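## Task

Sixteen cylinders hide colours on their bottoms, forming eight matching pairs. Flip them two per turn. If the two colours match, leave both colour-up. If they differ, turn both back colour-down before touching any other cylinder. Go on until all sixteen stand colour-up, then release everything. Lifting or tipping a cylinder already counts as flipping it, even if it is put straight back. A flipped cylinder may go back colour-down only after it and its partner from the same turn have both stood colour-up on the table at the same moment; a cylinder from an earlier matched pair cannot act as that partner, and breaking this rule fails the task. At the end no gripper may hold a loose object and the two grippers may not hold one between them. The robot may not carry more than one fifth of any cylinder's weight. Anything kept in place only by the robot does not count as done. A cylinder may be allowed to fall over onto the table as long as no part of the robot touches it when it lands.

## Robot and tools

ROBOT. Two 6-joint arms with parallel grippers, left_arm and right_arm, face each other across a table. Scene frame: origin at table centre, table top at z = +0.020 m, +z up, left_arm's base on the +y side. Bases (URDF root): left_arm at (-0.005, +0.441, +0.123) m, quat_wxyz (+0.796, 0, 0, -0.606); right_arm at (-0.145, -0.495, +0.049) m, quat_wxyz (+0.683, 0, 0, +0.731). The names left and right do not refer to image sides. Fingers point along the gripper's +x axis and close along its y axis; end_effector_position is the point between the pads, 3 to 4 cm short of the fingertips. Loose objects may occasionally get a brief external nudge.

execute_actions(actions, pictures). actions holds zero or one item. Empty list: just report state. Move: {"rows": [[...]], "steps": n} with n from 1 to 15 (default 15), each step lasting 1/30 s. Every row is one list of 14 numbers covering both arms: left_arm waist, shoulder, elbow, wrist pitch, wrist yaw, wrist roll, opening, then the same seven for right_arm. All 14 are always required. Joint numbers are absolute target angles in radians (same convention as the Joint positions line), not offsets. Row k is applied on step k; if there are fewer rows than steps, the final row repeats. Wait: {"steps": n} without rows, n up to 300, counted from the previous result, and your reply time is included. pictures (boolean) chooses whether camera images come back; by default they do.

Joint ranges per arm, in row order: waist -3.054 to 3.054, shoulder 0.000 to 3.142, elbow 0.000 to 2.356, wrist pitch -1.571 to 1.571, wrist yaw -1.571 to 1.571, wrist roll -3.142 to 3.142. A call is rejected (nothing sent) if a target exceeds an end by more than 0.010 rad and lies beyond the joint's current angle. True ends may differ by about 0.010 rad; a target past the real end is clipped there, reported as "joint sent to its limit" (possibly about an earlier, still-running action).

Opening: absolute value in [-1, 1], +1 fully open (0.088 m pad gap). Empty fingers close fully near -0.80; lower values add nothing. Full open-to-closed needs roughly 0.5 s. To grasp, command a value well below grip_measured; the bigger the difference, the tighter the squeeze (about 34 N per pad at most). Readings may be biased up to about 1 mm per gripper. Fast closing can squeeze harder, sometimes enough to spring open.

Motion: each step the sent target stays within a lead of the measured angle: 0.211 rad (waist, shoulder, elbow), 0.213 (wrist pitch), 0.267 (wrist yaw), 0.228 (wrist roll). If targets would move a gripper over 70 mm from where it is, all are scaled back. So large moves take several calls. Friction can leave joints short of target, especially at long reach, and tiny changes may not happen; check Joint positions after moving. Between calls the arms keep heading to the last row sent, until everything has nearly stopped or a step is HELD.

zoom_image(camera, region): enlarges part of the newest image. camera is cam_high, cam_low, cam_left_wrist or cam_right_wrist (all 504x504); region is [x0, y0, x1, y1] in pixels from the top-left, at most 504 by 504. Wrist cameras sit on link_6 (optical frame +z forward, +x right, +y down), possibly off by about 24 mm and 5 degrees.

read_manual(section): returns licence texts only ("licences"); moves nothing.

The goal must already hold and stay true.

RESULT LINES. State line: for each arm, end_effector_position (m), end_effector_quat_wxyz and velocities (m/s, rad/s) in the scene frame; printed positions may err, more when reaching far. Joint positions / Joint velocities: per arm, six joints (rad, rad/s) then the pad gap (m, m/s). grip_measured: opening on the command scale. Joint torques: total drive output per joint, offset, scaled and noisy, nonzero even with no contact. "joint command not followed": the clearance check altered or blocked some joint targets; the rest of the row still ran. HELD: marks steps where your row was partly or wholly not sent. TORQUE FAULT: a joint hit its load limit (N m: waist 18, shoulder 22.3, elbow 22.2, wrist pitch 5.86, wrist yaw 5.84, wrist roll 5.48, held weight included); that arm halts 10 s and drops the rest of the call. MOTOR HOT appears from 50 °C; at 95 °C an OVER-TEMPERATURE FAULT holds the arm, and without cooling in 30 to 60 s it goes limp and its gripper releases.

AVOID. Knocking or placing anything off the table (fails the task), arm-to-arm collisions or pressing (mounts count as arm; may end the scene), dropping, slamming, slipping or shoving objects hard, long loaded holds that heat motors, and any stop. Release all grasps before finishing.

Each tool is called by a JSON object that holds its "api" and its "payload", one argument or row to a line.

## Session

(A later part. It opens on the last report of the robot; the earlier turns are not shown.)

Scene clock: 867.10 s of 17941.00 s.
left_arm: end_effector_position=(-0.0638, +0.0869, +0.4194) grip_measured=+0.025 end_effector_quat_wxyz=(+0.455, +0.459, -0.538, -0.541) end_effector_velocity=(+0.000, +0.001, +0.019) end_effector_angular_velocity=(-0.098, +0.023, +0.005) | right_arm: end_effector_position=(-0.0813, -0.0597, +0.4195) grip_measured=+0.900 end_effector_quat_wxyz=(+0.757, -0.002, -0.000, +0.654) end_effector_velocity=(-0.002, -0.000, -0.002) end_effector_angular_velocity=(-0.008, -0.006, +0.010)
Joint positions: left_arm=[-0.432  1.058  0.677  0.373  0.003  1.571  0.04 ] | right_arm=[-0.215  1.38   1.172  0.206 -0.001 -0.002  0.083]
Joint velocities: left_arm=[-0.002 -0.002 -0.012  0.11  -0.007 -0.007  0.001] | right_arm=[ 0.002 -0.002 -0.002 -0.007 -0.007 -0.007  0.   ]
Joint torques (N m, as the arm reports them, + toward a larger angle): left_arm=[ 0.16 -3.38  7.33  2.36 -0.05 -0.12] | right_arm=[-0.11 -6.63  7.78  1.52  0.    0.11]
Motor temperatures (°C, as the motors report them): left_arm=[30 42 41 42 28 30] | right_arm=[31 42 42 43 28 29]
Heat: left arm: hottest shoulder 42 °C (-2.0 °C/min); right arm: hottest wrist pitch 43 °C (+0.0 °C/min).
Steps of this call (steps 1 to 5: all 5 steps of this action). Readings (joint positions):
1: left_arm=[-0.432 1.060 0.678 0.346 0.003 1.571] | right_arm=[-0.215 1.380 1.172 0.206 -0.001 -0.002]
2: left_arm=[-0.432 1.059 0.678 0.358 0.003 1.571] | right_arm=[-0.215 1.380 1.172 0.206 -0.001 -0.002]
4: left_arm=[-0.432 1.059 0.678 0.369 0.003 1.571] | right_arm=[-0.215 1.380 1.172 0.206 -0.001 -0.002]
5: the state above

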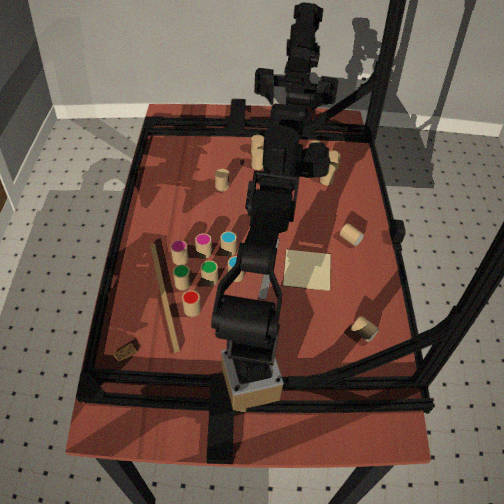

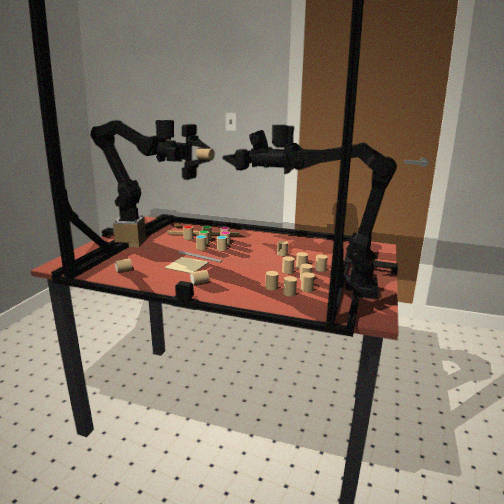

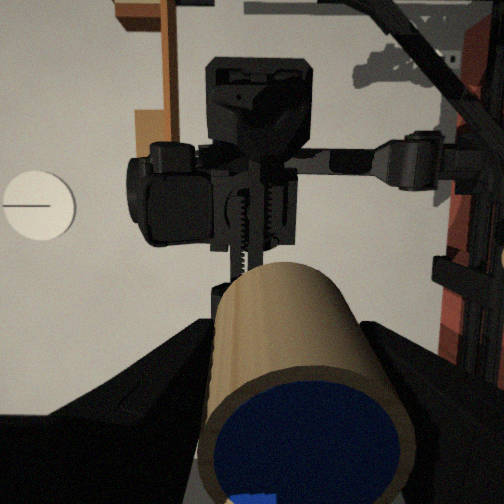

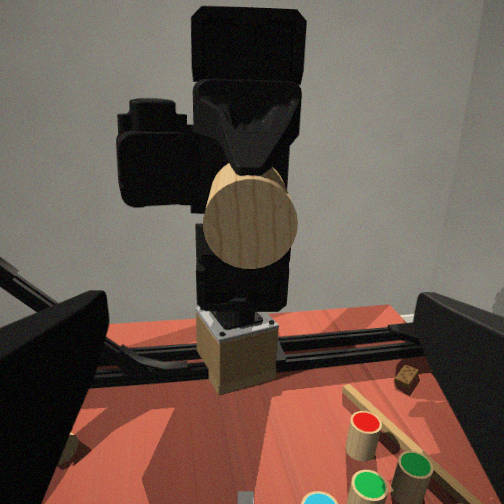

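{"api": "execute_actions", "payload": {
  "actions": [
    {"rows":[[-0.43,1.2,0.77,0.44,0,1.571,-0.7,-0.216,1.379,1.172,0.207,0,0,0.9],[-0.43,1.2,0.77,0.44,0,1.571,-0.7,-0.216,1.379,1.172,0.207,0,0,0.9],[-0.43,1.33,0.86,0.48,0,1.571,-0.7,-0.216,1.379,1.172,0.207,0,0,0.9],[-0.43,1.33,0.86,0.48,0,1.571,-0.7,-0.216,1.379,1.172,0.207,0,0,0.9],[-0.43,1.43,0.93,0.51,0,1.571,-0.7,-0.216,1.379,1.172,0.207,0,0,0.9],[-0.43,1.43,0.93,0.51,0,1.571,-0.7,-0.216,1.379,1.172,0.207,0,0,0.9],[-0.43,1.524,0.997,0.537,0,1.571,-0.7,-0.216,1.379,1.172,0.207,0,0,0.9]],"steps":15}
  ],
  "pictures": false
}}

{"api": "execute_actions", "payload": {
  "actions": [
    {"rows":[[-0.43,1.524,0.997,0.537,0,1.571,-0.7,-0.216,1.379,1.172,0.207,0,0,-0.7]],"steps":12}
  ],
  "pictures": false
}}

{"api": "execute_actions", "payload": {
  "actions": [
    {"rows":[[-0.43,1.524,0.997,0.537,0,1.571,0.6,-0.216,1.379,1.172,0.207,0,0,-0.7]],"steps":11}
  ],
  "pictures": false
}}

{"api": "execute_actions", "payload": {
  "actions": [
    {"rows":[[-0.43,1.43,0.93,0.51,0,1.571,0.6,-0.216,1.379,1.172,0.207,0,0,-0.7],[-0.43,1.33,0.86,0.48,0,1.571,0.6,-0.216,1.379,1.172,0.207,0,0,-0.7],[-0.43,1.2,0.77,0.44,0,1.571,0.6,-0.216,1.379,1.172,0.207,0,0,-0.7],[-0.43,1.058,0.672,0.386,0,1.571,0.6,-0.216,1.379,1.172,0.207,0,0,-0.7]],"steps":8}
  ],
  "pictures": false
}}

{"api": "execute_actions", "payload": {
  "actions": [
    {"rows":[[0.33,1.058,0.8,-0.87,0,1.571,0.4,-0.15,1.379,1.5,-1.31,0,0,-0.7]],"steps":15}
  ],
  "pictures": false
}}

{"api": "execute_actions", "payload": {
  "actions": [
    {"rows":[[0.33,1.058,0.8,-0.87,0,1.571,0.4,-0.15,2.05,1.79,-1.31,0,0,-0.7],[0.33,1.058,0.8,-0.87,0,1.571,0.4,-0.15,2.05,1.79,-1.31,0,0,-0.7],[0.33,1.624,0.924,-0.871,0,1.571,0.4,-0.15,2.05,1.79,-1.31,0,0,-0.7]],"steps":15}
  ],
  "pictures": false
}}

{"api": "execute_actions", "payload": {
  "actions": [
    {"rows":[[0.33,1.624,0.924,-0.871,0,1.571,0.4,-0.15,2.05,1.79,-1.31,0,0,-0.7],[0.33,1.65,0.907,-0.83,0,1.571,0.4,-0.15,2.058,1.765,-1.278,0,0,-0.7],[0.33,1.68,0.887,-0.78,0,1.571,0.4,-0.15,2.067,1.735,-1.239,0,0,-0.7],[0.33,1.71,0.867,-0.733,0,1.571,0.4,-0.15,2.077,1.705,-1.199,0,0,-0.7],[0.33,1.74,0.847,-0.685,0,1.571,0.4,-0.15,2.087,1.675,-1.159,0,0,-0.7],[0.33,1.77,0.827,-0.637,0,1.571,0.4,-0.15,2.097,1.645,-1.119,0,0,-0.7],[0.33,1.80,0.807,-0.59,0,1.571,0.4,-0.15,2.106,1.615,-1.08,0,0,-0.7],[0.33,1.825,0.79,-0.55,0,1.571,0.4,-0.15,2.115,1.588,-1.044,0,0,-0.7],[0.33,1.845,0.777,-0.517,0,1.571,0.4,-0.15,2.122,1.565,-1.014,0,0,-0.7],[0.33,1.86,0.767,-0.493,0,1.571,0.4,-0.15,2.128,1.547,-0.99,0,0,-0.7],[0.33,1.87,0.761,-0.477,0,1.571,0.4,-0.15,2.132,1.535,-0.974,0,0,-0.7],[0.33,1.878,0.756,-0.464,0,1.571,0.4,-0.15,2.135,1.526,-0.962,0,0,-0.7]],"steps":15}
  ]
}}

Scene clock: 881.77 s of 17941.00 s.
left_arm: end_effector_position=(-0.0811, -0.0197, +0.4117) grip_measured=+0.018 end_effector_quat_wxyz=(+0.453, +0.461, -0.536, -0.543) end_effector_velocity=(-0.001, -0.006, +0.055) end_effector_angular_velocity=(-0.151, +0.032, +0.005) | right_arm: end_effector_position=(-0.0813, -0.0597, +0.4196) grip_measured=+0.900 end_effector_quat_wxyz=(+0.757, -0.001, -0.000, +0.654) end_effector_velocity=(+0.004, -0.001, -0.002) end_effector_angular_velocity=(-0.006, +0.008, -0.024)
Joint positions: left_arm=[-0.432  1.524  0.979  0.531  0.003  1.571  0.04 ] | right_arm=[-0.215  1.38   1.172  0.206 -0.001 -0.002  0.083]
Joint velocities: left_arm=[-0.002 -0.002  0.085  0.066 -0.007 -0.007 -0.   ] | right_arm=[-0.002 -0.002 -0.002 -0.007  0.022  0.007 -0.   ]
Joint torques (N m, as the arm reports them, + toward a larger angle): left_arm=[ 0.14 -6.12  9.38  2.32 -0.06 -0.1 ] | right_arm=[-0.05 -6.68  7.78  1.5  -0.01  0.1 ]
Motor temperatures (°C, as the motors report them): left_arm=[30 42 42 43 28 30] | right_arm=[31 42 42 44 28 29]
Heat: left arm: hottest wrist pitch 43 °C (+0.0 °C/min); right arm: hottest wrist pitch 44 °C (+0.0 °C/min).
Steps of this call (steps 1 to 15: the robot went on to your last target; steps 16 to 425: nothing new was sent; steps 426 to 440: all 15 steps of this action). Readings (joint positions):
426: left_arm=[-0.432 1.079 0.686 0.390 0.003 1.571] | right_arm=[-0.215 1.380 1.172 0.206 -0.001 -0.002]
427: left_arm=[-0.432 1.111 0.709 0.412 0.003 1.571] | right_arm=[-0.215 1.380 1.172 0.206 -0.001 -0.002]
429: left_arm=[-0.432 1.219 0.787 0.451 0.003 1.571] | right_arm=[-0.215 1.380 1.172 0.206 -0.001 -0.002]
433: left_arm=[-0.432 1.432 0.931 0.510 0.003 1.571] | right_arm=[-0.215 1.380 1.172 0.206 -0.001 -0.002]
440: the state above

Scene clock: 882.17 s of 17941.00 s.
left_arm: end_effector_position=(-0.0803, -0.0204, +0.4165) grip_measured=+0.019 end_effector_quat_wxyz=(+0.457, +0.459, -0.538, -0.539) end_effector_velocity=(-0.002, +0.000, -0.004) end_effector_angular_velocity=(+0.013, +0.005, -0.010) | right_arm: end_effector_position=(-0.0821, -0.0596, +0.4196) grip_measured=+0.001 end_effector_quat_wxyz=(+0.756, -0.001, +0.000, +0.655) end_effector_velocity=(-0.000, -0.001, +0.001) end_effector_angular_velocity=(+0.004, -0.023, +0.005)
Joint positions: left_arm=[-0.43   1.524  0.987  0.535  0.001  1.571  0.04 ] | right_arm=[-0.213  1.38   1.172  0.206 -0.002 -0.001  0.039]
Joint velocities: left_arm=[-0.002  0.002 -0.002 -0.007  0.007 -0.007  0.   ] | right_arm=[-0.002 -0.002 -0.002  0.007 -0.007 -0.022 -0.   ]
Joint torques (N m, as the arm reports them, + toward a larger angle): left_arm=[-0.04 -6.17  8.98  2.19  0.   -0.1 ] | right_arm=[-0.19 -6.68  7.8   1.49  0.03  0.07]
Motor temperatures (°C, as the motors report them): left_arm=[30 42 42 43 28 30] | right_arm=[31 42 42 44 28 29]
Heat: left arm: hottest wrist pitch 43 °C (+0.0 °C/min); right arm: hottest wrist pitch 44 °C (+0.0 °C/min).
Steps of this call (steps 1 to 12: all 12 steps of this action). Readings (joint positions):
1: left_arm=[-0.432 1.524 0.982 0.533 0.003 1.571] | right_arm=[-0.215 1.380 1.172 0.206 -0.001 -0.002]
2: left_arm=[-0.432 1.524 0.985 0.535 0.003 1.571] | right_arm=[-0.215 1.380 1.172 0.206 -0.001 -0.002]
4: left_arm=[-0.432 1.524 0.987 0.535 0.003 1.571] | right_arm=[-0.215 1.380 1.172 0.206 -0.001 -0.002]
8: left_arm=[-0.430 1.524 0.987 0.535 0.000 1.571] | right_arm=[-0.214 1.380 1.172 0.206 -0.004 -0.001]
12: the state above

Scene clock: 882.53 s of 17941.00 s.
left_arm: end_effector_position=(-0.0803, -0.0205, +0.4169) grip_measured=+0.580 end_effector_quat_wxyz=(+0.458, +0.458, -0.539, -0.539) end_effector_velocity=(-0.002, +0.002, -0.002) end_effector_angular_velocity=(+0.008, +0.006, -0.010) | right_arm: end_effector_position=(-0.0819, -0.0596, +0.4196) grip_measured=+0.001 end_effector_quat_wxyz=(+0.756, -0.001, +0.000, +0.655) end_effector_velocity=(+0.002, -0.001, -0.005) end_effector_angular_velocity=(-0.023, -0.004, -0.010)
Joint positions: left_arm=[-0.43   1.524  0.988  0.535  0.001  1.571  0.067] | right_arm=[-0.214  1.38   1.172  0.206 -0.002 -0.001  0.039]
Joint velocities: left_arm=[-0.002 -0.007 -0.007 -0.007  0.007 -0.007  0.176] | right_arm=[-0.002 -0.002 -0.002 -0.022  0.007 -0.007 -0.   ]
Joint torques (N m, as the arm reports them, + toward a larger angle): left_arm=[-0.03 -6.1   8.93  2.14  0.   -0.1 ] | right_arm=[-0.21 -6.54  7.7   1.48  0.04  0.05]
Motor temperatures (°C, as the motors report them): left_arm=[30 42 42 43 28 30] | right_arm=[31 42 42 44 28 29]
Heat: left arm: hottest wrist pitch 43 °C (+0.0 °C/min); right arm: hottest wrist pitch 44 °C (+0.0 °C/min).
Steps of this call (steps 1 to 11: all 11 steps of this action). Readings (joint positions):
1: left_arm=[-0.430 1.524 0.987 0.535 0.001 1.571] | right_arm=[-0.213 1.380 1.172 0.206 -0.002 -0.001]
2: left_arm=[-0.430 1.524 0.987 0.535 0.001 1.571] | right_arm=[-0.213 1.380 1.172 0.206 -0.002 -0.001]
4: left_arm=[-0.430 1.524 0.987 0.535 0.001 1.571] | right_arm=[-0.214 1.380 1.172 0.206 -0.002 -0.001]
8: left_arm=[-0.430 1.524 0.988 0.535 0.001 1.571] | right_arm=[-0.214 1.380 1.172 0.206 -0.002 -0.001]
11: the state above

Scene clock: 882.80 s of 17941.00 s.
left_arm: end_effector_position=(-0.0653, +0.0720, +0.4077) grip_measured=+0.599 end_effector_quat_wxyz=(+0.447, +0.469, -0.529, -0.548) end_effector_velocity=(+0.035, +0.214, +0.208) end_effector_angular_velocity=(-0.686, +0.118, +0.005) | right_arm: end_effector_position=(-0.0819, -0.0596, +0.4196) grip_measured=+0.001 end_effector_quat_wxyz=(+0.756, -0.001, +0.000, +0.655) end_effector_velocity=(+0.002, -0.002, +0.000) end_effector_angular_velocity=(-0.006, -0.021, -0.010)
Joint positions: left_arm=[-0.43   1.133  0.696  0.396  0.001  1.571  0.068] | right_arm=[-0.214  1.38   1.172  0.206 -0.002 -0.001  0.039]
Joint velocities: left_arm=[-0.002 -1.082 -0.364 -0.022 -0.007 -0.007  0.   ] | right_arm=[-0.002 -0.007 -0.002 -0.007  0.007 -0.022 -0.   ]
Joint torques (N m, as the arm reports them, + toward a larger angle): left_arm=[ 0.   -3.31  8.37  2.2  -0.01 -0.1 ] | right_arm=[-0.22 -6.6   7.79  1.48  0.03  0.07]
Motor temperatures (°C, as the motors report them): left_arm=[30 42 42 43 28 30] | right_arm=[31 42 42 44 28 29]
Heat: left arm: hottest wrist pitch 43 °C (+0.0 °C/min); right arm: hottest wrist pitch 44 °C (+1.0 °C/min).
Steps of this call (steps 1 to 8: all 8 steps of this action). Readings (joint positions):
1: left_arm=[-0.430 1.512 0.980 0.532 0.001 1.571] | right_arm=[-0.214 1.380 1.172 0.206 -0.002 -0.001]
2: left_arm=[-0.430 1.479 0.954 0.516 0.001 1.571] | right_arm=[-0.214 1.380 1.172 0.206 -0.002 -0.001]
4: left_arm=[-0.430 1.361 0.845 0.466 0.001 1.571] | right_arm=[-0.214 1.380 1.172 0.206 -0.002 -0.001]
8: the state above

Scene clock: 883.30 s of 17941.00 s.
left_arm: end_effector_position=(+0.1590, +0.1942, +0.2953) grip_measured=+0.401 end_effector_quat_wxyz=(+0.445, +0.705, -0.067, -0.548) end_effector_velocity=(-0.129, +0.291, -0.305) end_effector_angular_velocity=(+1.658, +1.127, +0.194) | right_arm: end_effector_position=(-0.1146, -0.1175, +0.3693) grip_measured=+0.001 end_effector_quat_wxyz=(+0.697, -0.217, +0.234, +0.643) end_effector_velocity=(-0.024, -0.259, -0.381) end_effector_angular_velocity=(-2.113, +0.192, +0.011)
Joint positions: left_arm=[ 0.317  1.061  0.795 -0.528 -0.004  1.572  0.059] | right_arm=[-0.15   1.378  1.501 -0.773 -0.001 -0.001  0.039]
Joint velocities: left_arm=[ 0.183 -0.007  0.002 -2.015  0.007 -0.022 -0.   ] | right_arm=[-0.002  0.056 -0.007 -2.059 -0.022  0.007 -0.   ]
Joint torques (N m, as the arm reports them, + toward a larger angle): left_arm=[-0.39 -3.34  8.16  1.64  0.17 -0.09] | right_arm=[-0.07 -6.28  7.06  1.28 -0.01  0.05]
Motor temperatures (°C, as the motors report them): left_arm=[30 42 42 43 28 30] | right_arm=[31 42 42 44 28 29]
Heat: left arm: hottest wrist pitch 43 °C (+0.0 °C/min); right arm: hottest wrist pitch 44 °C (+1.0 °C/min).
Steps of this call (steps 1 to 15: all 15 steps of this action). Readings (joint positions):
1: left_arm=[-0.411 1.105 0.707 0.354 0.017 1.571] | right_arm=[-0.209 1.380 1.204 0.143 0.003 -0.001]
2: left_arm=[-0.357 1.088 0.733 0.289 0.018 1.571] | right_arm=[-0.195 1.388 1.255 0.067 0.006 -0.001]
4: left_arm=[-0.229 1.071 0.777 0.173 0.007 1.571] | right_arm=[-0.166 1.398 1.363 -0.060 0.001 -0.001]
8: left_arm=[0.021 1.060 0.795 -0.074 0.004 1.571] | right_arm=[-0.150 1.371 1.489 -0.306 -0.001 -0.001]
15: the state above

Scene clock: 883.80 s of 17941.00 s.
left_arm: end_effector_position=(+0.1397, +0.2279, +0.1592) grip_measured=+0.400 end_effector_quat_wxyz=(+0.206, +0.676, +0.210, -0.675) end_effector_velocity=(+0.007, -0.003, +0.002) end_effector_angular_velocity=(+0.010, -0.020, -0.005) | right_arm: end_effector_position=(-0.1136, -0.1050, +0.1542) grip_measured=+0.002 end_effector_quat_wxyz=(+0.513, -0.485, +0.526, +0.474) end_effector_velocity=(-0.002, -0.027, -0.097) end_effector_angular_velocity=(-0.377, +0.038, +0.005)
Joint positions: left_arm=[ 0.328  1.62   0.915 -0.871 -0.003  1.572  0.059] | right_arm=[-0.15   2.064  1.773 -1.304 -0.001 -0.001  0.039]
Joint velocities: left_arm=[ 0.002  0.017  0.027 -0.007 -0.022  0.007  0.   ] | right_arm=[-0.002  0.252 -0.017 -0.11  -0.007 -0.007  0.   ]
Joint torques (N m, as the arm reports them, + toward a larger angle): left_arm=[ 0.22 -5.17  6.59  0.49  0.18 -0.06] | right_arm=[ -0.05 -14.06   8.2   -0.01  -0.01   0.06]
Motor temperatures (°C, as the motors report them): left_arm=[30 42 42 43 28 30] | right_arm=[31 42 42 44 28 29]
Heat: left arm: hottest wrist pitch 43 °C (+0.0 °C/min); right arm: hottest wrist pitch 44 °C (+1.0 °C/min).
Steps of this call (steps 1 to 15: all 15 steps of this action). Readings (joint positions):
1: left_arm=[0.321 1.061 0.795 -0.594 -0.003 1.572] | right_arm=[-0.150 1.410 1.532 -0.865 -0.001 -0.001]
2: left_arm=[0.323 1.061 0.795 -0.659 -0.003 1.572] | right_arm=[-0.150 1.457 1.593 -0.928 -0.001 -0.001]
4: left_arm=[0.325 1.144 0.848 -0.789 -0.003 1.572] | right_arm=[-0.150 1.574 1.715 -1.031 -0.001 -0.001]
8: left_arm=[0.327 1.399 0.916 -0.847 -0.003 1.572] | right_arm=[-0.150 1.779 1.777 -1.238 -0.001 -0.001]
15: the state above

Scene clock: 884.30 s of 17941.00 s.
left_arm: end_effector_position=(+0.1425, +0.2238, +0.1003) grip_measured=+0.414 end_effector_quat_wxyz=(+0.209, +0.677, +0.207, -0.675) end_effector_velocity=(-0.005, +0.002, -0.002) end_effector_angular_velocity=(+0.010, +0.016, +0.015) | right_arm: end_effector_position=(-0.1133, -0.1012, +0.0713) grip_measured=+0.002 end_effector_quat_wxyz=(+0.518, -0.481, +0.522, +0.478) end_effector_velocity=(-0.000, +0.001, -0.021) end_effector_angular_velocity=(+0.027, +0.005, +0.005)
Joint positions: left_arm=[ 0.328  1.772  0.808 -0.604 -0.002  1.571  0.059] | right_arm=[-0.15   2.13   1.538 -0.986 -0.001 -0.001  0.039]
Joint velocities: left_arm=[-0.007  0.002 -0.007 -0.007  0.007 -0.022 -0.   ] | right_arm=[-0.002  0.012 -0.071  0.11  -0.007 -0.007 -0.   ]
Joint torques (N m, as the arm reports them, + toward a larger angle): left_arm=[ 0.13  5.14 -1.62  6.56  0.14 -0.05] | right_arm=[-0.09 -9.87  5.41  0.81 -0.01  0.05]
Motor temperatures (°C, as the motors report them): left_arm=[30 42 42 44 28 30] | right_arm=[31 42 42 44 28 29]
Heat: left arm: hottest wrist pitch 44 °C (+1.0 °C/min); right arm: hottest wrist pitch 44 °C (+1.0 °C/min).
Steps of this call (steps 1 to 15: all 15 steps of this action). Readings (joint positions):
1: left_arm=[0.328 1.621 0.916 -0.871 -0.003 1.572] | right_arm=[-0.150 2.067 1.773 -1.306 -0.001 -0.001]
2: left_arm=[0.328 1.623 0.917 -0.865 -0.003 1.572] | right_arm=[-0.150 2.067 1.772 -1.303 -0.001 -0.001]
4: left_arm=[0.328 1.645 0.906 -0.807 -0.003 1.571] | right_arm=[-0.150 2.064 1.760 -1.256 -0.001 -0.001]
8: left_arm=[0.328 1.753 0.842 -0.643 -0.003 1.571] | right_arm=[-0.150 2.074 1.664 -1.123 -0.001 -0.001]
15: the state above

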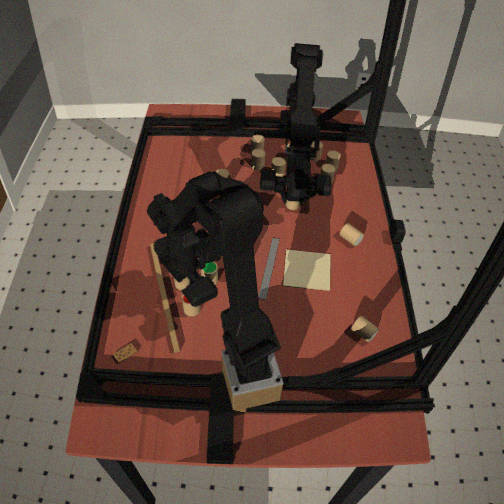

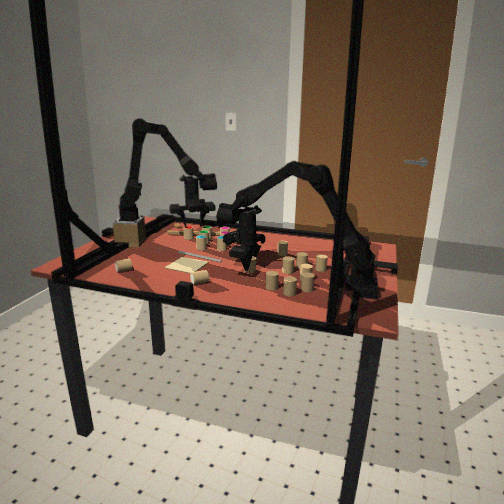

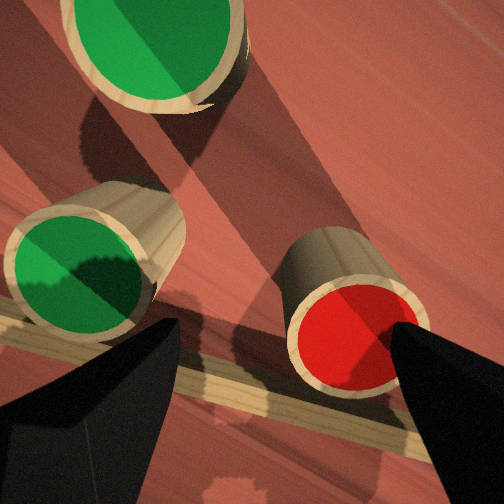

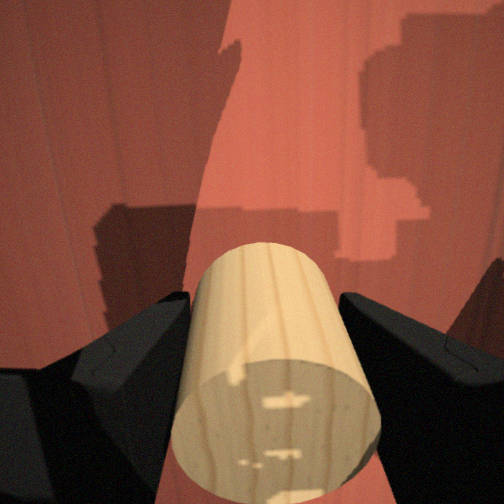

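{"api": "execute_actions", "payload": {
  "actions": [
    {"rows":[[0.33,1.70,0.873,-0.745,0,1.571,0.4,-0.15,2.133,1.532,-0.97,0,0,0.5]],"steps":12}
  ]
}}

Scene clock: 886.20 s of 17941.00 s.
left_arm: end_effector_position=(+0.1416, +0.2251, +0.1267) grip_measured=+0.400 end_effector_quat_wxyz=(+0.203, +0.674, +0.213, -0.677) end_effector_velocity=(-0.005, +0.004, +0.004) end_effector_angular_velocity=(+0.014, +0.018, +0.005) | right_arm: end_effector_position=(-0.1131, -0.0985, +0.0706) grip_measured=+0.500 end_effector_quat_wxyz=(+0.521, -0.478, +0.518, +0.481) end_effector_velocity=(-0.000, -0.003, -0.002) end_effector_angular_velocity=(-0.012, +0.008, +0.005)
Joint positions: left_arm=[ 0.329  1.71   0.865 -0.741 -0.001  1.571  0.059] | right_arm=[-0.15   2.13   1.535 -0.97  -0.001 -0.001  0.064]
Joint velocities: left_arm=[-0.002 -0.012  0.002 -0.037  0.007 -0.007 -0.   ] | right_arm=[-0.002  0.002 -0.002 -0.007 -0.007 -0.007 -0.011]
Joint torques (N m, as the arm reports them, + toward a larger angle): left_arm=[ 0.07 -6.24  6.24  0.27  0.11 -0.05] | right_arm=[ -0.06 -10.01   5.59   0.1   -0.02   0.07]
Motor temperatures (°C, as the motors report them): left_arm=[30 42 42 48 28 30] | right_arm=[31 42 42 43 28 29]
Heat: left arm: hottest wrist pitch 48 °C (+5.0 °C/min); right arm: hottest wrist pitch 43 °C (+0.0 °C/min).
Steps of this call (steps 1 to 30: the robot went on to your last target; steps 31 to 45: nothing new was sent; steps 46 to 57: all 12 steps of this action). Readings (joint positions):
46: left_arm=[0.329 1.749 0.819 -0.602 -0.001 1.571] | right_arm=[-0.150 2.130 1.537 -0.972 -0.001 -0.001]
47: left_arm=[0.329 1.740 0.828 -0.609 -0.001 1.571] | right_arm=[-0.150 2.130 1.537 -0.972 -0.001 -0.001]
49: left_arm=[0.329 1.729 0.852 -0.681 -0.001 1.572] | right_arm=[-0.150 2.130 1.537 -0.972 -0.001 -0.001]
53: left_arm=[0.329 1.711 0.863 -0.731 -0.001 1.571] | right_arm=[-0.150 2.130 1.536 -0.970 -0.001 -0.001]
57: the state above

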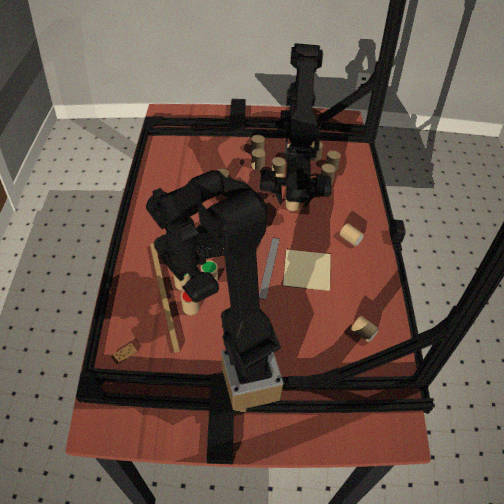

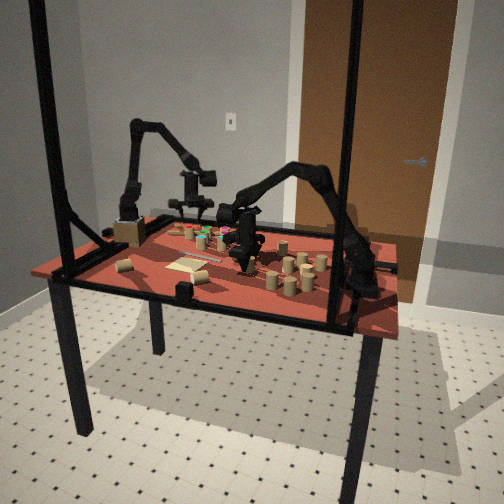

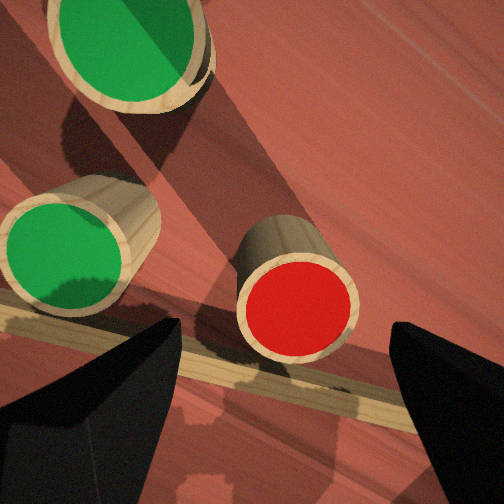

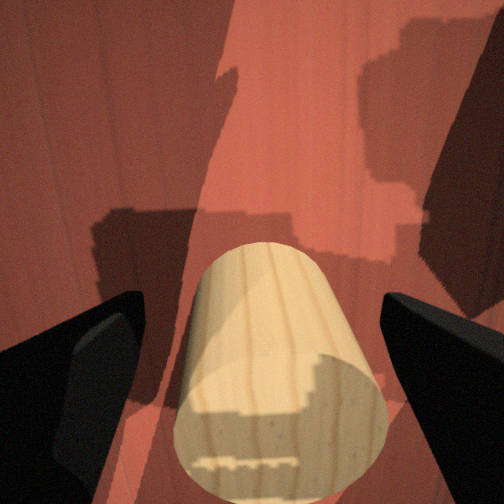

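{"api": "execute_actions", "payload": {
  "actions": [
    {"rows":[[0.33,1.71,0.85,-0.72,0,1.571,0.6,-0.15,2.115,1.588,-1.044,0,0,0.5],[0.33,1.73,0.835,-0.69,0,1.571,0.6,-0.15,2.09,1.66,-1.14,0,0,0.5],[0.33,1.75,0.82,-0.655,0,1.571,0.6,-0.15,2.07,1.73,-1.23,0,0,0.5],[0.33,1.77,0.807,-0.62,0,1.571,0.6,-0.15,2.05,1.79,-1.31,0,0,0.5],[0.33,1.79,0.796,-0.59,0,1.571,0.6,-0.15,2.05,1.79,-1.31,0,0,0.5],[0.33,1.81,0.786,-0.56,0,1.571,0.6,-0.15,2.05,1.79,-1.31,0,0,0.5],[0.33,1.83,0.776,-0.53,0,1.571,0.6,-0.216,1.379,1.6,-0.8,0,0,0.9],[0.33,1.85,0.767,-0.50,0,1.571,0.6,-0.216,1.379,1.6,-0.8,0,0,0.9],[0.33,1.865,0.76,-0.48,0,1.571,0.6,-0.216,1.379,1.6,-0.8,0,0,0.9],[0.33,1.876,0.756,-0.466,0,1.571,0.6,-0.216,1.379,1.6,-0.8,0,0,0.9]],"steps":15}
  ],
  "pictures": false
}}

Scene clock: 891.93 s of 17941.00 s.
left_arm: end_effector_position=(+0.1395, +0.2284, +0.0680) grip_measured=+0.599 end_effector_quat_wxyz=(+0.203, +0.674, +0.214, -0.677) end_effector_velocity=(+0.009, -0.014, -0.003) end_effector_angular_velocity=(-0.071, -0.039, +0.010) | right_arm: end_effector_position=(-0.0813, -0.0714, +0.2995) grip_measured=+0.889 end_effector_quat_wxyz=(+0.686, -0.277, +0.322, +0.591) end_effector_velocity=(-0.021, -0.155, +0.640) end_effector_angular_velocity=(+1.810, -0.264, -0.008)
Joint positions: left_arm=[ 0.329  1.87   0.759 -0.475 -0.001  1.571  0.068] | right_arm=[-0.218  1.655  1.621 -0.842 -0.001 -0.001  0.083]
Joint velocities: left_arm=[ 0.002  0.007 -0.007  0.095  0.007 -0.007 -0.   ] | right_arm=[-0.007 -1.482 -0.056  0.403 -0.007  0.007  0.006]
Joint torques (N m, as the arm reports them, + toward a larger angle): left_arm=[ 0.04 -5.    3.98  0.58  0.11 -0.05] | right_arm=[  0.17 -10.36   5.99   1.01  -0.05   0.05]
Motor temperatures (°C, as the motors report them): left_arm=[30 43 41 46 28 30] | right_arm=[31 43 41 43 28 29]
Heat: left arm: hottest wrist pitch 46 °C (+3.0 °C/min); right arm: hottest shoulder 43 °C (+0.0 °C/min).
Steps of this call (steps 1 to 15: the robot went on to your last target; steps 16 to 90: nothing new was sent; then 2.23 s passed at rest; steps 91 to 105: all 15 steps of this action). Readings (joint positions):
91: left_arm=[0.329 1.709 0.865 -0.741 -0.001 1.571] | right_arm=[-0.150 2.130 1.543 -0.987 -0.001 -0.001]
92: left_arm=[0.329 1.710 0.860 -0.727 -0.001 1.571] | right_arm=[-0.150 2.130 1.565 -1.032 -0.001 -0.001]
94: left_arm=[0.329 1.724 0.843 -0.679 -0.001 1.571] | right_arm=[-0.150 2.127 1.641 -1.157 -0.001 -0.001]
98: left_arm=[0.329 1.798 0.797 -0.567 -0.001 1.571] | right_arm=[-0.165 1.999 1.674 -1.110 -0.004 -0.001]
105: the state above

{"api": "execute_actions", "payload": {
  "actions": [
    {"rows":[[0.33,1.876,0.756,-0.466,0,1.571,-0.7,-0.216,1.379,1.172,0.207,0,0,0.9]],"steps":12}
  ],
  "pictures": false
}}

{"api": "execute_actions", "payload": {
  "actions": [
    {"rows":[[0.33,1.825,0.78,-0.55,0,1.571,-0.7,-0.216,1.379,1.172,0.207,0,0,0.9],[0.33,1.77,0.81,-0.637,0,1.571,-0.7,-0.216,1.379,1.172,0.207,0,0,0.9],[0.33,1.70,0.86,-0.75,0,1.571,-0.7,-0.216,1.379,1.172,0.207,0,0,0.9],[0.33,1.624,0.924,-0.871,0,1.571,-0.7,-0.216,1.379,1.172,0.207,0,0,0.9],[0.33,1.624,0.924,-0.871,0,1.571,-0.7,-0.216,1.379,1.172,0.207,0,0,0.9],[0.33,1.058,0.9,-0.87,0,1.571,-0.7,-0.216,1.379,1.172,0.207,0,0,0.9],[0.33,1.058,0.9,-0.87,0,1.571,-0.7,-0.216,1.379,1.172,0.207,0,0,0.9],[0.33,1.058,0.9,-0.87,0,1.571,-0.7,-0.216,1.379,1.172,0.207,0,0,0.9],[0.33,1.058,0.9,-0.87,0,1.571,-0.7,-0.216,1.379,1.172,0.207,0,0,0.9],[0.33,1.058,0.9,-0.87,0,1.571,-0.7,-0.216,1.379,1.172,0.207,0,0,0.9],[-0.43,1.058,0.8,-0.3,0,1.571,-0.7,-0.216,1.379,1.172,0.207,0,0,0.9]],"steps":15}
  ],
  "pictures": false
}}

{"api": "execute_actions", "payload": {
  "actions": [
    {"rows":[[-0.43,1.058,0.672,0.386,0,1.571,-0.7,-0.216,1.379,1.172,0.207,0,0,0.9]],"steps":15}
  ],
  "pictures": false
}}

{"api": "execute_actions", "payload": {
  "actions": [
    {"rows":[[-0.43,1.058,0.672,0.386,0,1.571,-0.7,-0.216,1.379,1.172,0.207,0,0,0.9]],"steps":7}
  ]
}}

Scene clock: 898.93 s of 17941.00 s.
left_arm: end_effector_position=(+0.1403, +0.2272, +0.0678) grip_measured=+0.024 end_effector_quat_wxyz=(+0.206, +0.675, +0.211, -0.676) end_effector_velocity=(+0.001, -0.001, +0.000) end_effector_angular_velocity=(-0.002, -0.010, +0.019) | right_arm: end_effector_position=(-0.0800, -0.0624, +0.3576) grip_measured=+0.900 end_effector_quat_wxyz=(+0.751, -0.086, +0.099, +0.647) end_effector_velocity=(+0.018, +0.120, +0.450) end_effector_angular_velocity=(+2.117, -0.326, +0.007)
Joint positions: left_arm=[ 0.329  1.87   0.758 -0.467 -0.001  1.571  0.04 ] | right_arm=[-0.218  1.399  1.166 -0.031 -0.001 -0.001  0.083]
Joint velocities: left_arm=[-0.002 -0.002 -0.002  0.007 -0.007 -0.022 -0.   ] | right_arm=[-0.002 -0.002 -0.007  2.147 -0.007 -0.007 -0.001]
Joint torques (N m, as the arm reports them, + toward a larger angle): left_arm=[ 0.03 -4.97  3.95  0.48  0.11 -0.07] | right_arm=[ 0.17 -8.93  8.55  1.73 -0.03  0.05]
Motor temperatures (°C, as the motors report them): left_arm=[30 43 41 44 28 30] | right_arm=[31 42 41 43 28 29]
Heat: left arm: hottest wrist pitch 44 °C (+1.0 °C/min); right arm: hottest wrist pitch 43 °C (+1.0 °C/min).
Steps of this call (steps 1 to 30: the robot went on to your last target; steps 31 to 100: nothing new was sent; then 3.27 s passed at rest; steps 101 to 112: all 12 steps of this action). Readings (joint positions):
101: left_arm=[0.329 1.870 0.758 -0.467 -0.001 1.571] | right_arm=[-0.218 1.372 1.569 -0.739 -0.001 -0.001]
102: left_arm=[0.329 1.870 0.758 -0.467 -0.001 1.571] | right_arm=[-0.218 1.362 1.516 -0.663 -0.001 -0.001]
104: left_arm=[0.329 1.870 0.758 -0.467 -0.001 1.571] | right_arm=[-0.218 1.358 1.406 -0.535 -0.001 -0.001]
108: left_arm=[0.329 1.870 0.758 -0.467 -0.001 1.571] | right_arm=[-0.218 1.385 1.206 -0.289 -0.001 -0.001]
112: the state above

Scene clock: 899.43 s of 17941.00 s.
left_arm: end_effector_position=(+0.0942, +0.1556, +0.2786) grip_measured=+0.023 end_effector_quat_wxyz=(+0.347, +0.698, -0.125, -0.614) end_effector_velocity=(-0.433, -0.385, +0.503) end_effector_angular_velocity=(-2.608, -0.895, -1.754) | right_arm: end_effector_position=(-0.0796, -0.0600, +0.4194) grip_measured=+0.900 end_effector_quat_wxyz=(+0.758, -0.001, +0.000, +0.652) end_effector_velocity=(+0.002, -0.001, +0.001) end_effector_angular_velocity=(+0.004, -0.023, -0.010)
Joint positions: left_arm=[ 0.064  1.146  0.824 -0.557 -0.006  1.572  0.04 ] | right_arm=[-0.218  1.38   1.172  0.205 -0.001 -0.001  0.083]
Joint velocities: left_arm=[-1.775 -1.092 -0.144  1.81  -0.007 -0.022 -0.   ] | right_arm=[-0.002 -0.002 -0.002  0.007  0.007 -0.022 -0.   ]
Joint torques (N m, as the arm reports them, + toward a larger angle): left_arm=[-0.16 -3.    6.19  1.66  0.22 -0.11] | right_arm=[ 0.09 -6.65  7.87  1.5  -0.01  0.05]
Motor temperatures (°C, as the motors report them): left_arm=[30 43 41 44 28 30] | right_arm=[31 42 41 43 28 29]
Heat: left arm: hottest wrist pitch 44 °C (+1.0 °C/min); right arm: hottest wrist pitch 43 °C (+1.0 °C/min).
Steps of this call (steps 1 to 15: all 15 steps of this action). Readings (joint positions):
1: left_arm=[0.329 1.866 0.762 -0.480 -0.001 1.572] | right_arm=[-0.218 1.396 1.166 0.041 -0.001 -0.001]
2: left_arm=[0.329 1.852 0.771 -0.528 -0.001 1.572] | right_arm=[-0.218 1.393 1.168 0.097 -0.001 -0.001]
4: left_arm=[0.329 1.781 0.810 -0.672 -0.001 1.572] | right_arm=[-0.218 1.384 1.172 0.161 -0.001 -0.001]
8: left_arm=[0.329 1.554 0.890 -0.820 -0.001 1.572] | right_arm=[-0.218 1.380 1.172 0.194 -0.001 -0.001]
15: the state above

Scene clock: 899.93 s of 17941.00 s.
left_arm: end_effector_position=(-0.0618, +0.0865, +0.4107) grip_measured=+0.022 end_effector_quat_wxyz=(+0.447, +0.470, -0.528, -0.548) end_effector_velocity=(-0.005, +0.013, +0.128) end_effector_angular_velocity=(-0.537, +0.092, -0.024) | right_arm: end_effector_position=(-0.0796, -0.0600, +0.4195) grip_measured=+0.900 end_effector_quat_wxyz=(+0.758, -0.001, +0.000, +0.652) end_effector_velocity=(-0.000, -0.001, -0.002) end_effector_angular_velocity=(-0.008, -0.006, +0.005)
Joint positions: left_arm=[-0.426  1.06   0.673  0.345  0.002  1.572  0.04 ] | right_arm=[-0.218  1.38   1.172  0.206 -0.001 -0.001  0.083]
Joint velocities: left_arm=[-0.017 -0.085 -0.002  0.462  0.007 -0.007 -0.   ] | right_arm=[-0.002 -0.002 -0.002 -0.007 -0.007 -0.007  0.   ]
Joint torques (N m, as the arm reports them, + toward a larger angle): left_arm=[-0.21 -2.97  7.8   1.93 -0.04 -0.14] | right_arm=[ 0.21 -6.58  7.8   1.51 -0.02  0.07]
Motor temperatures (°C, as the motors report them): left_arm=[30 43 41 44 28 30] | right_arm=[31 42 41 43 28 29]
Heat: left arm: hottest wrist pitch 44 °C (+1.0 °C/min); right arm: hottest wrist pitch 43 °C (+1.0 °C/min).
Steps of this call (steps 1 to 15: all 15 steps of this action). Readings (joint positions):
1: left_arm=[0.003 1.114 0.800 -0.475 -0.006 1.572] | right_arm=[-0.218 1.380 1.172 0.205 -0.001 -0.001]
2: left_arm=[-0.063 1.086 0.772 -0.402 -0.005 1.572] | right_arm=[-0.218 1.380 1.172 0.205 -0.001 -0.001]
4: left_arm=[-0.194 1.065 0.720 -0.285 -0.005 1.572] | right_arm=[-0.218 1.380 1.172 0.206 -0.001 -0.001]
8: left_arm=[-0.395 1.069 0.673 -0.031 0.004 1.572] | right_arm=[-0.218 1.380 1.172 0.206 -0.001 -0.001]
15: the state above

Scene clock: 900.17 s of 17941.00 s.
left_arm: end_effector_position=(-0.0621, +0.0867, +0.4193) grip_measured=+0.022 end_effector_quat_wxyz=(+0.457, +0.460, -0.538, -0.539) end_effector_velocity=(-0.002, +0.000, +0.001) end_effector_angular_velocity=(-0.009, +0.024, +0.000) | right_arm: end_effector_position=(-0.0796, -0.0600, +0.4195) grip_measured=+0.900 end_effector_quat_wxyz=(+0.758, -0.001, +0.000, +0.652) end_effector_velocity=(+0.002, -0.001, -0.002) end_effector_angular_velocity=(-0.008, -0.006, -0.010)
Joint positions: left_arm=[-0.427  1.059  0.673  0.381  0.002  1.572  0.04 ] | right_arm=[-0.218  1.38   1.172  0.206 -0.001 -0.001  0.083]
Joint velocities: left_arm=[-0.007  0.002 -0.007  0.022 -0.007 -0.022 -0.   ] | right_arm=[-0.002 -0.002 -0.002 -0.007  0.007 -0.007 -0.   ]
Joint torques (N m, as the arm reports them, + toward a larger angle): left_arm=[-0.24 -3.37  7.81  2.18 -0.04 -0.13] | right_arm=[ 0.14 -6.65  7.83  1.51  0.    0.07]
Motor temperatures (°C, as the motors report them): left_arm=[30 43 41 44 28 30] | right_arm=[31 42 41 43 28 29]
Heat: left arm: hottest wrist pitch 44 °C (+1.0 °C/min); right arm: hottest wrist pitch 43 °C (+1.0 °C/min).
Steps of this call (steps 1 to 7: all 7 steps of this action). Readings (joint positions):
1: left_arm=[-0.427 1.059 0.673 0.357 0.002 1.572] | right_arm=[-0.218 1.380 1.172 0.206 -0.001 -0.001]
2: left_arm=[-0.427 1.059 0.673 0.365 0.002 1.572] | right_arm=[-0.218 1.380 1.172 0.206 -0.001 -0.001]
4: left_arm=[-0.427 1.059 0.673 0.372 0.002 1.572] | right_arm=[-0.218 1.380 1.172 0.206 -0.001 -0.001]
7: the state above

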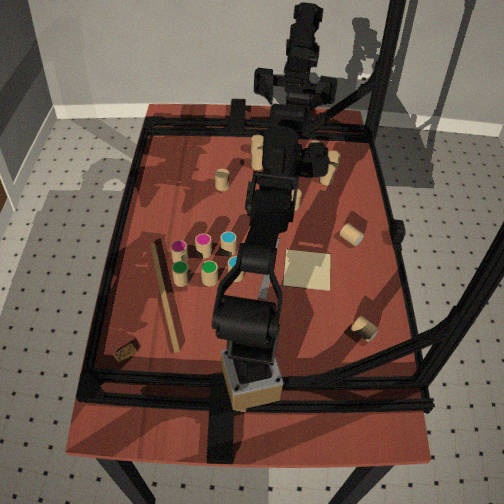

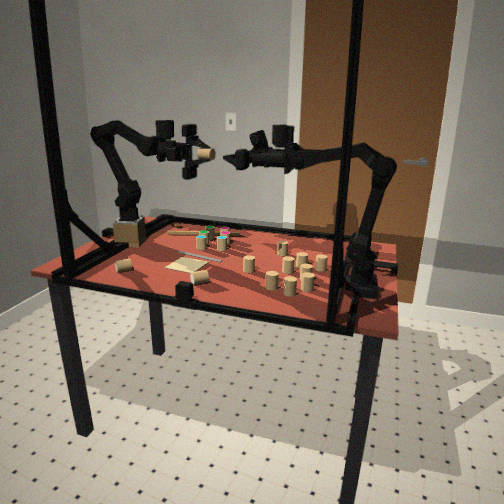

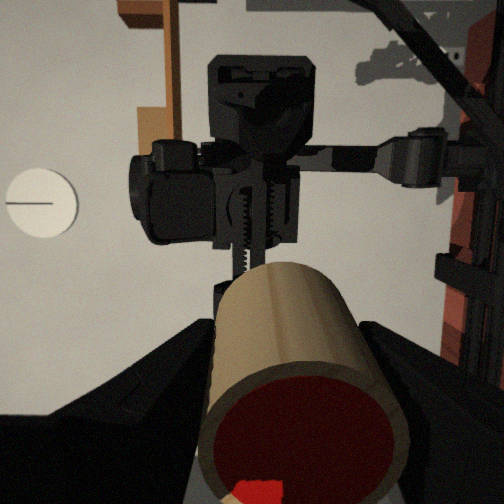

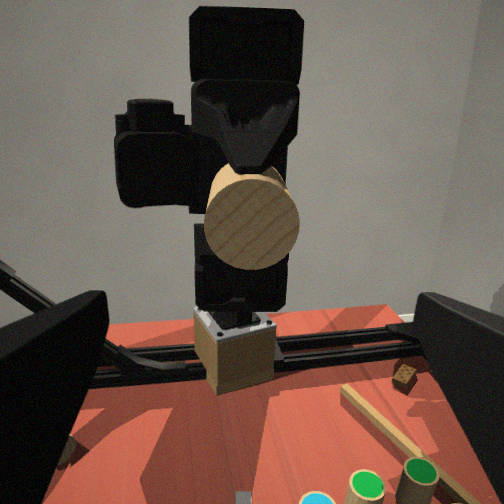

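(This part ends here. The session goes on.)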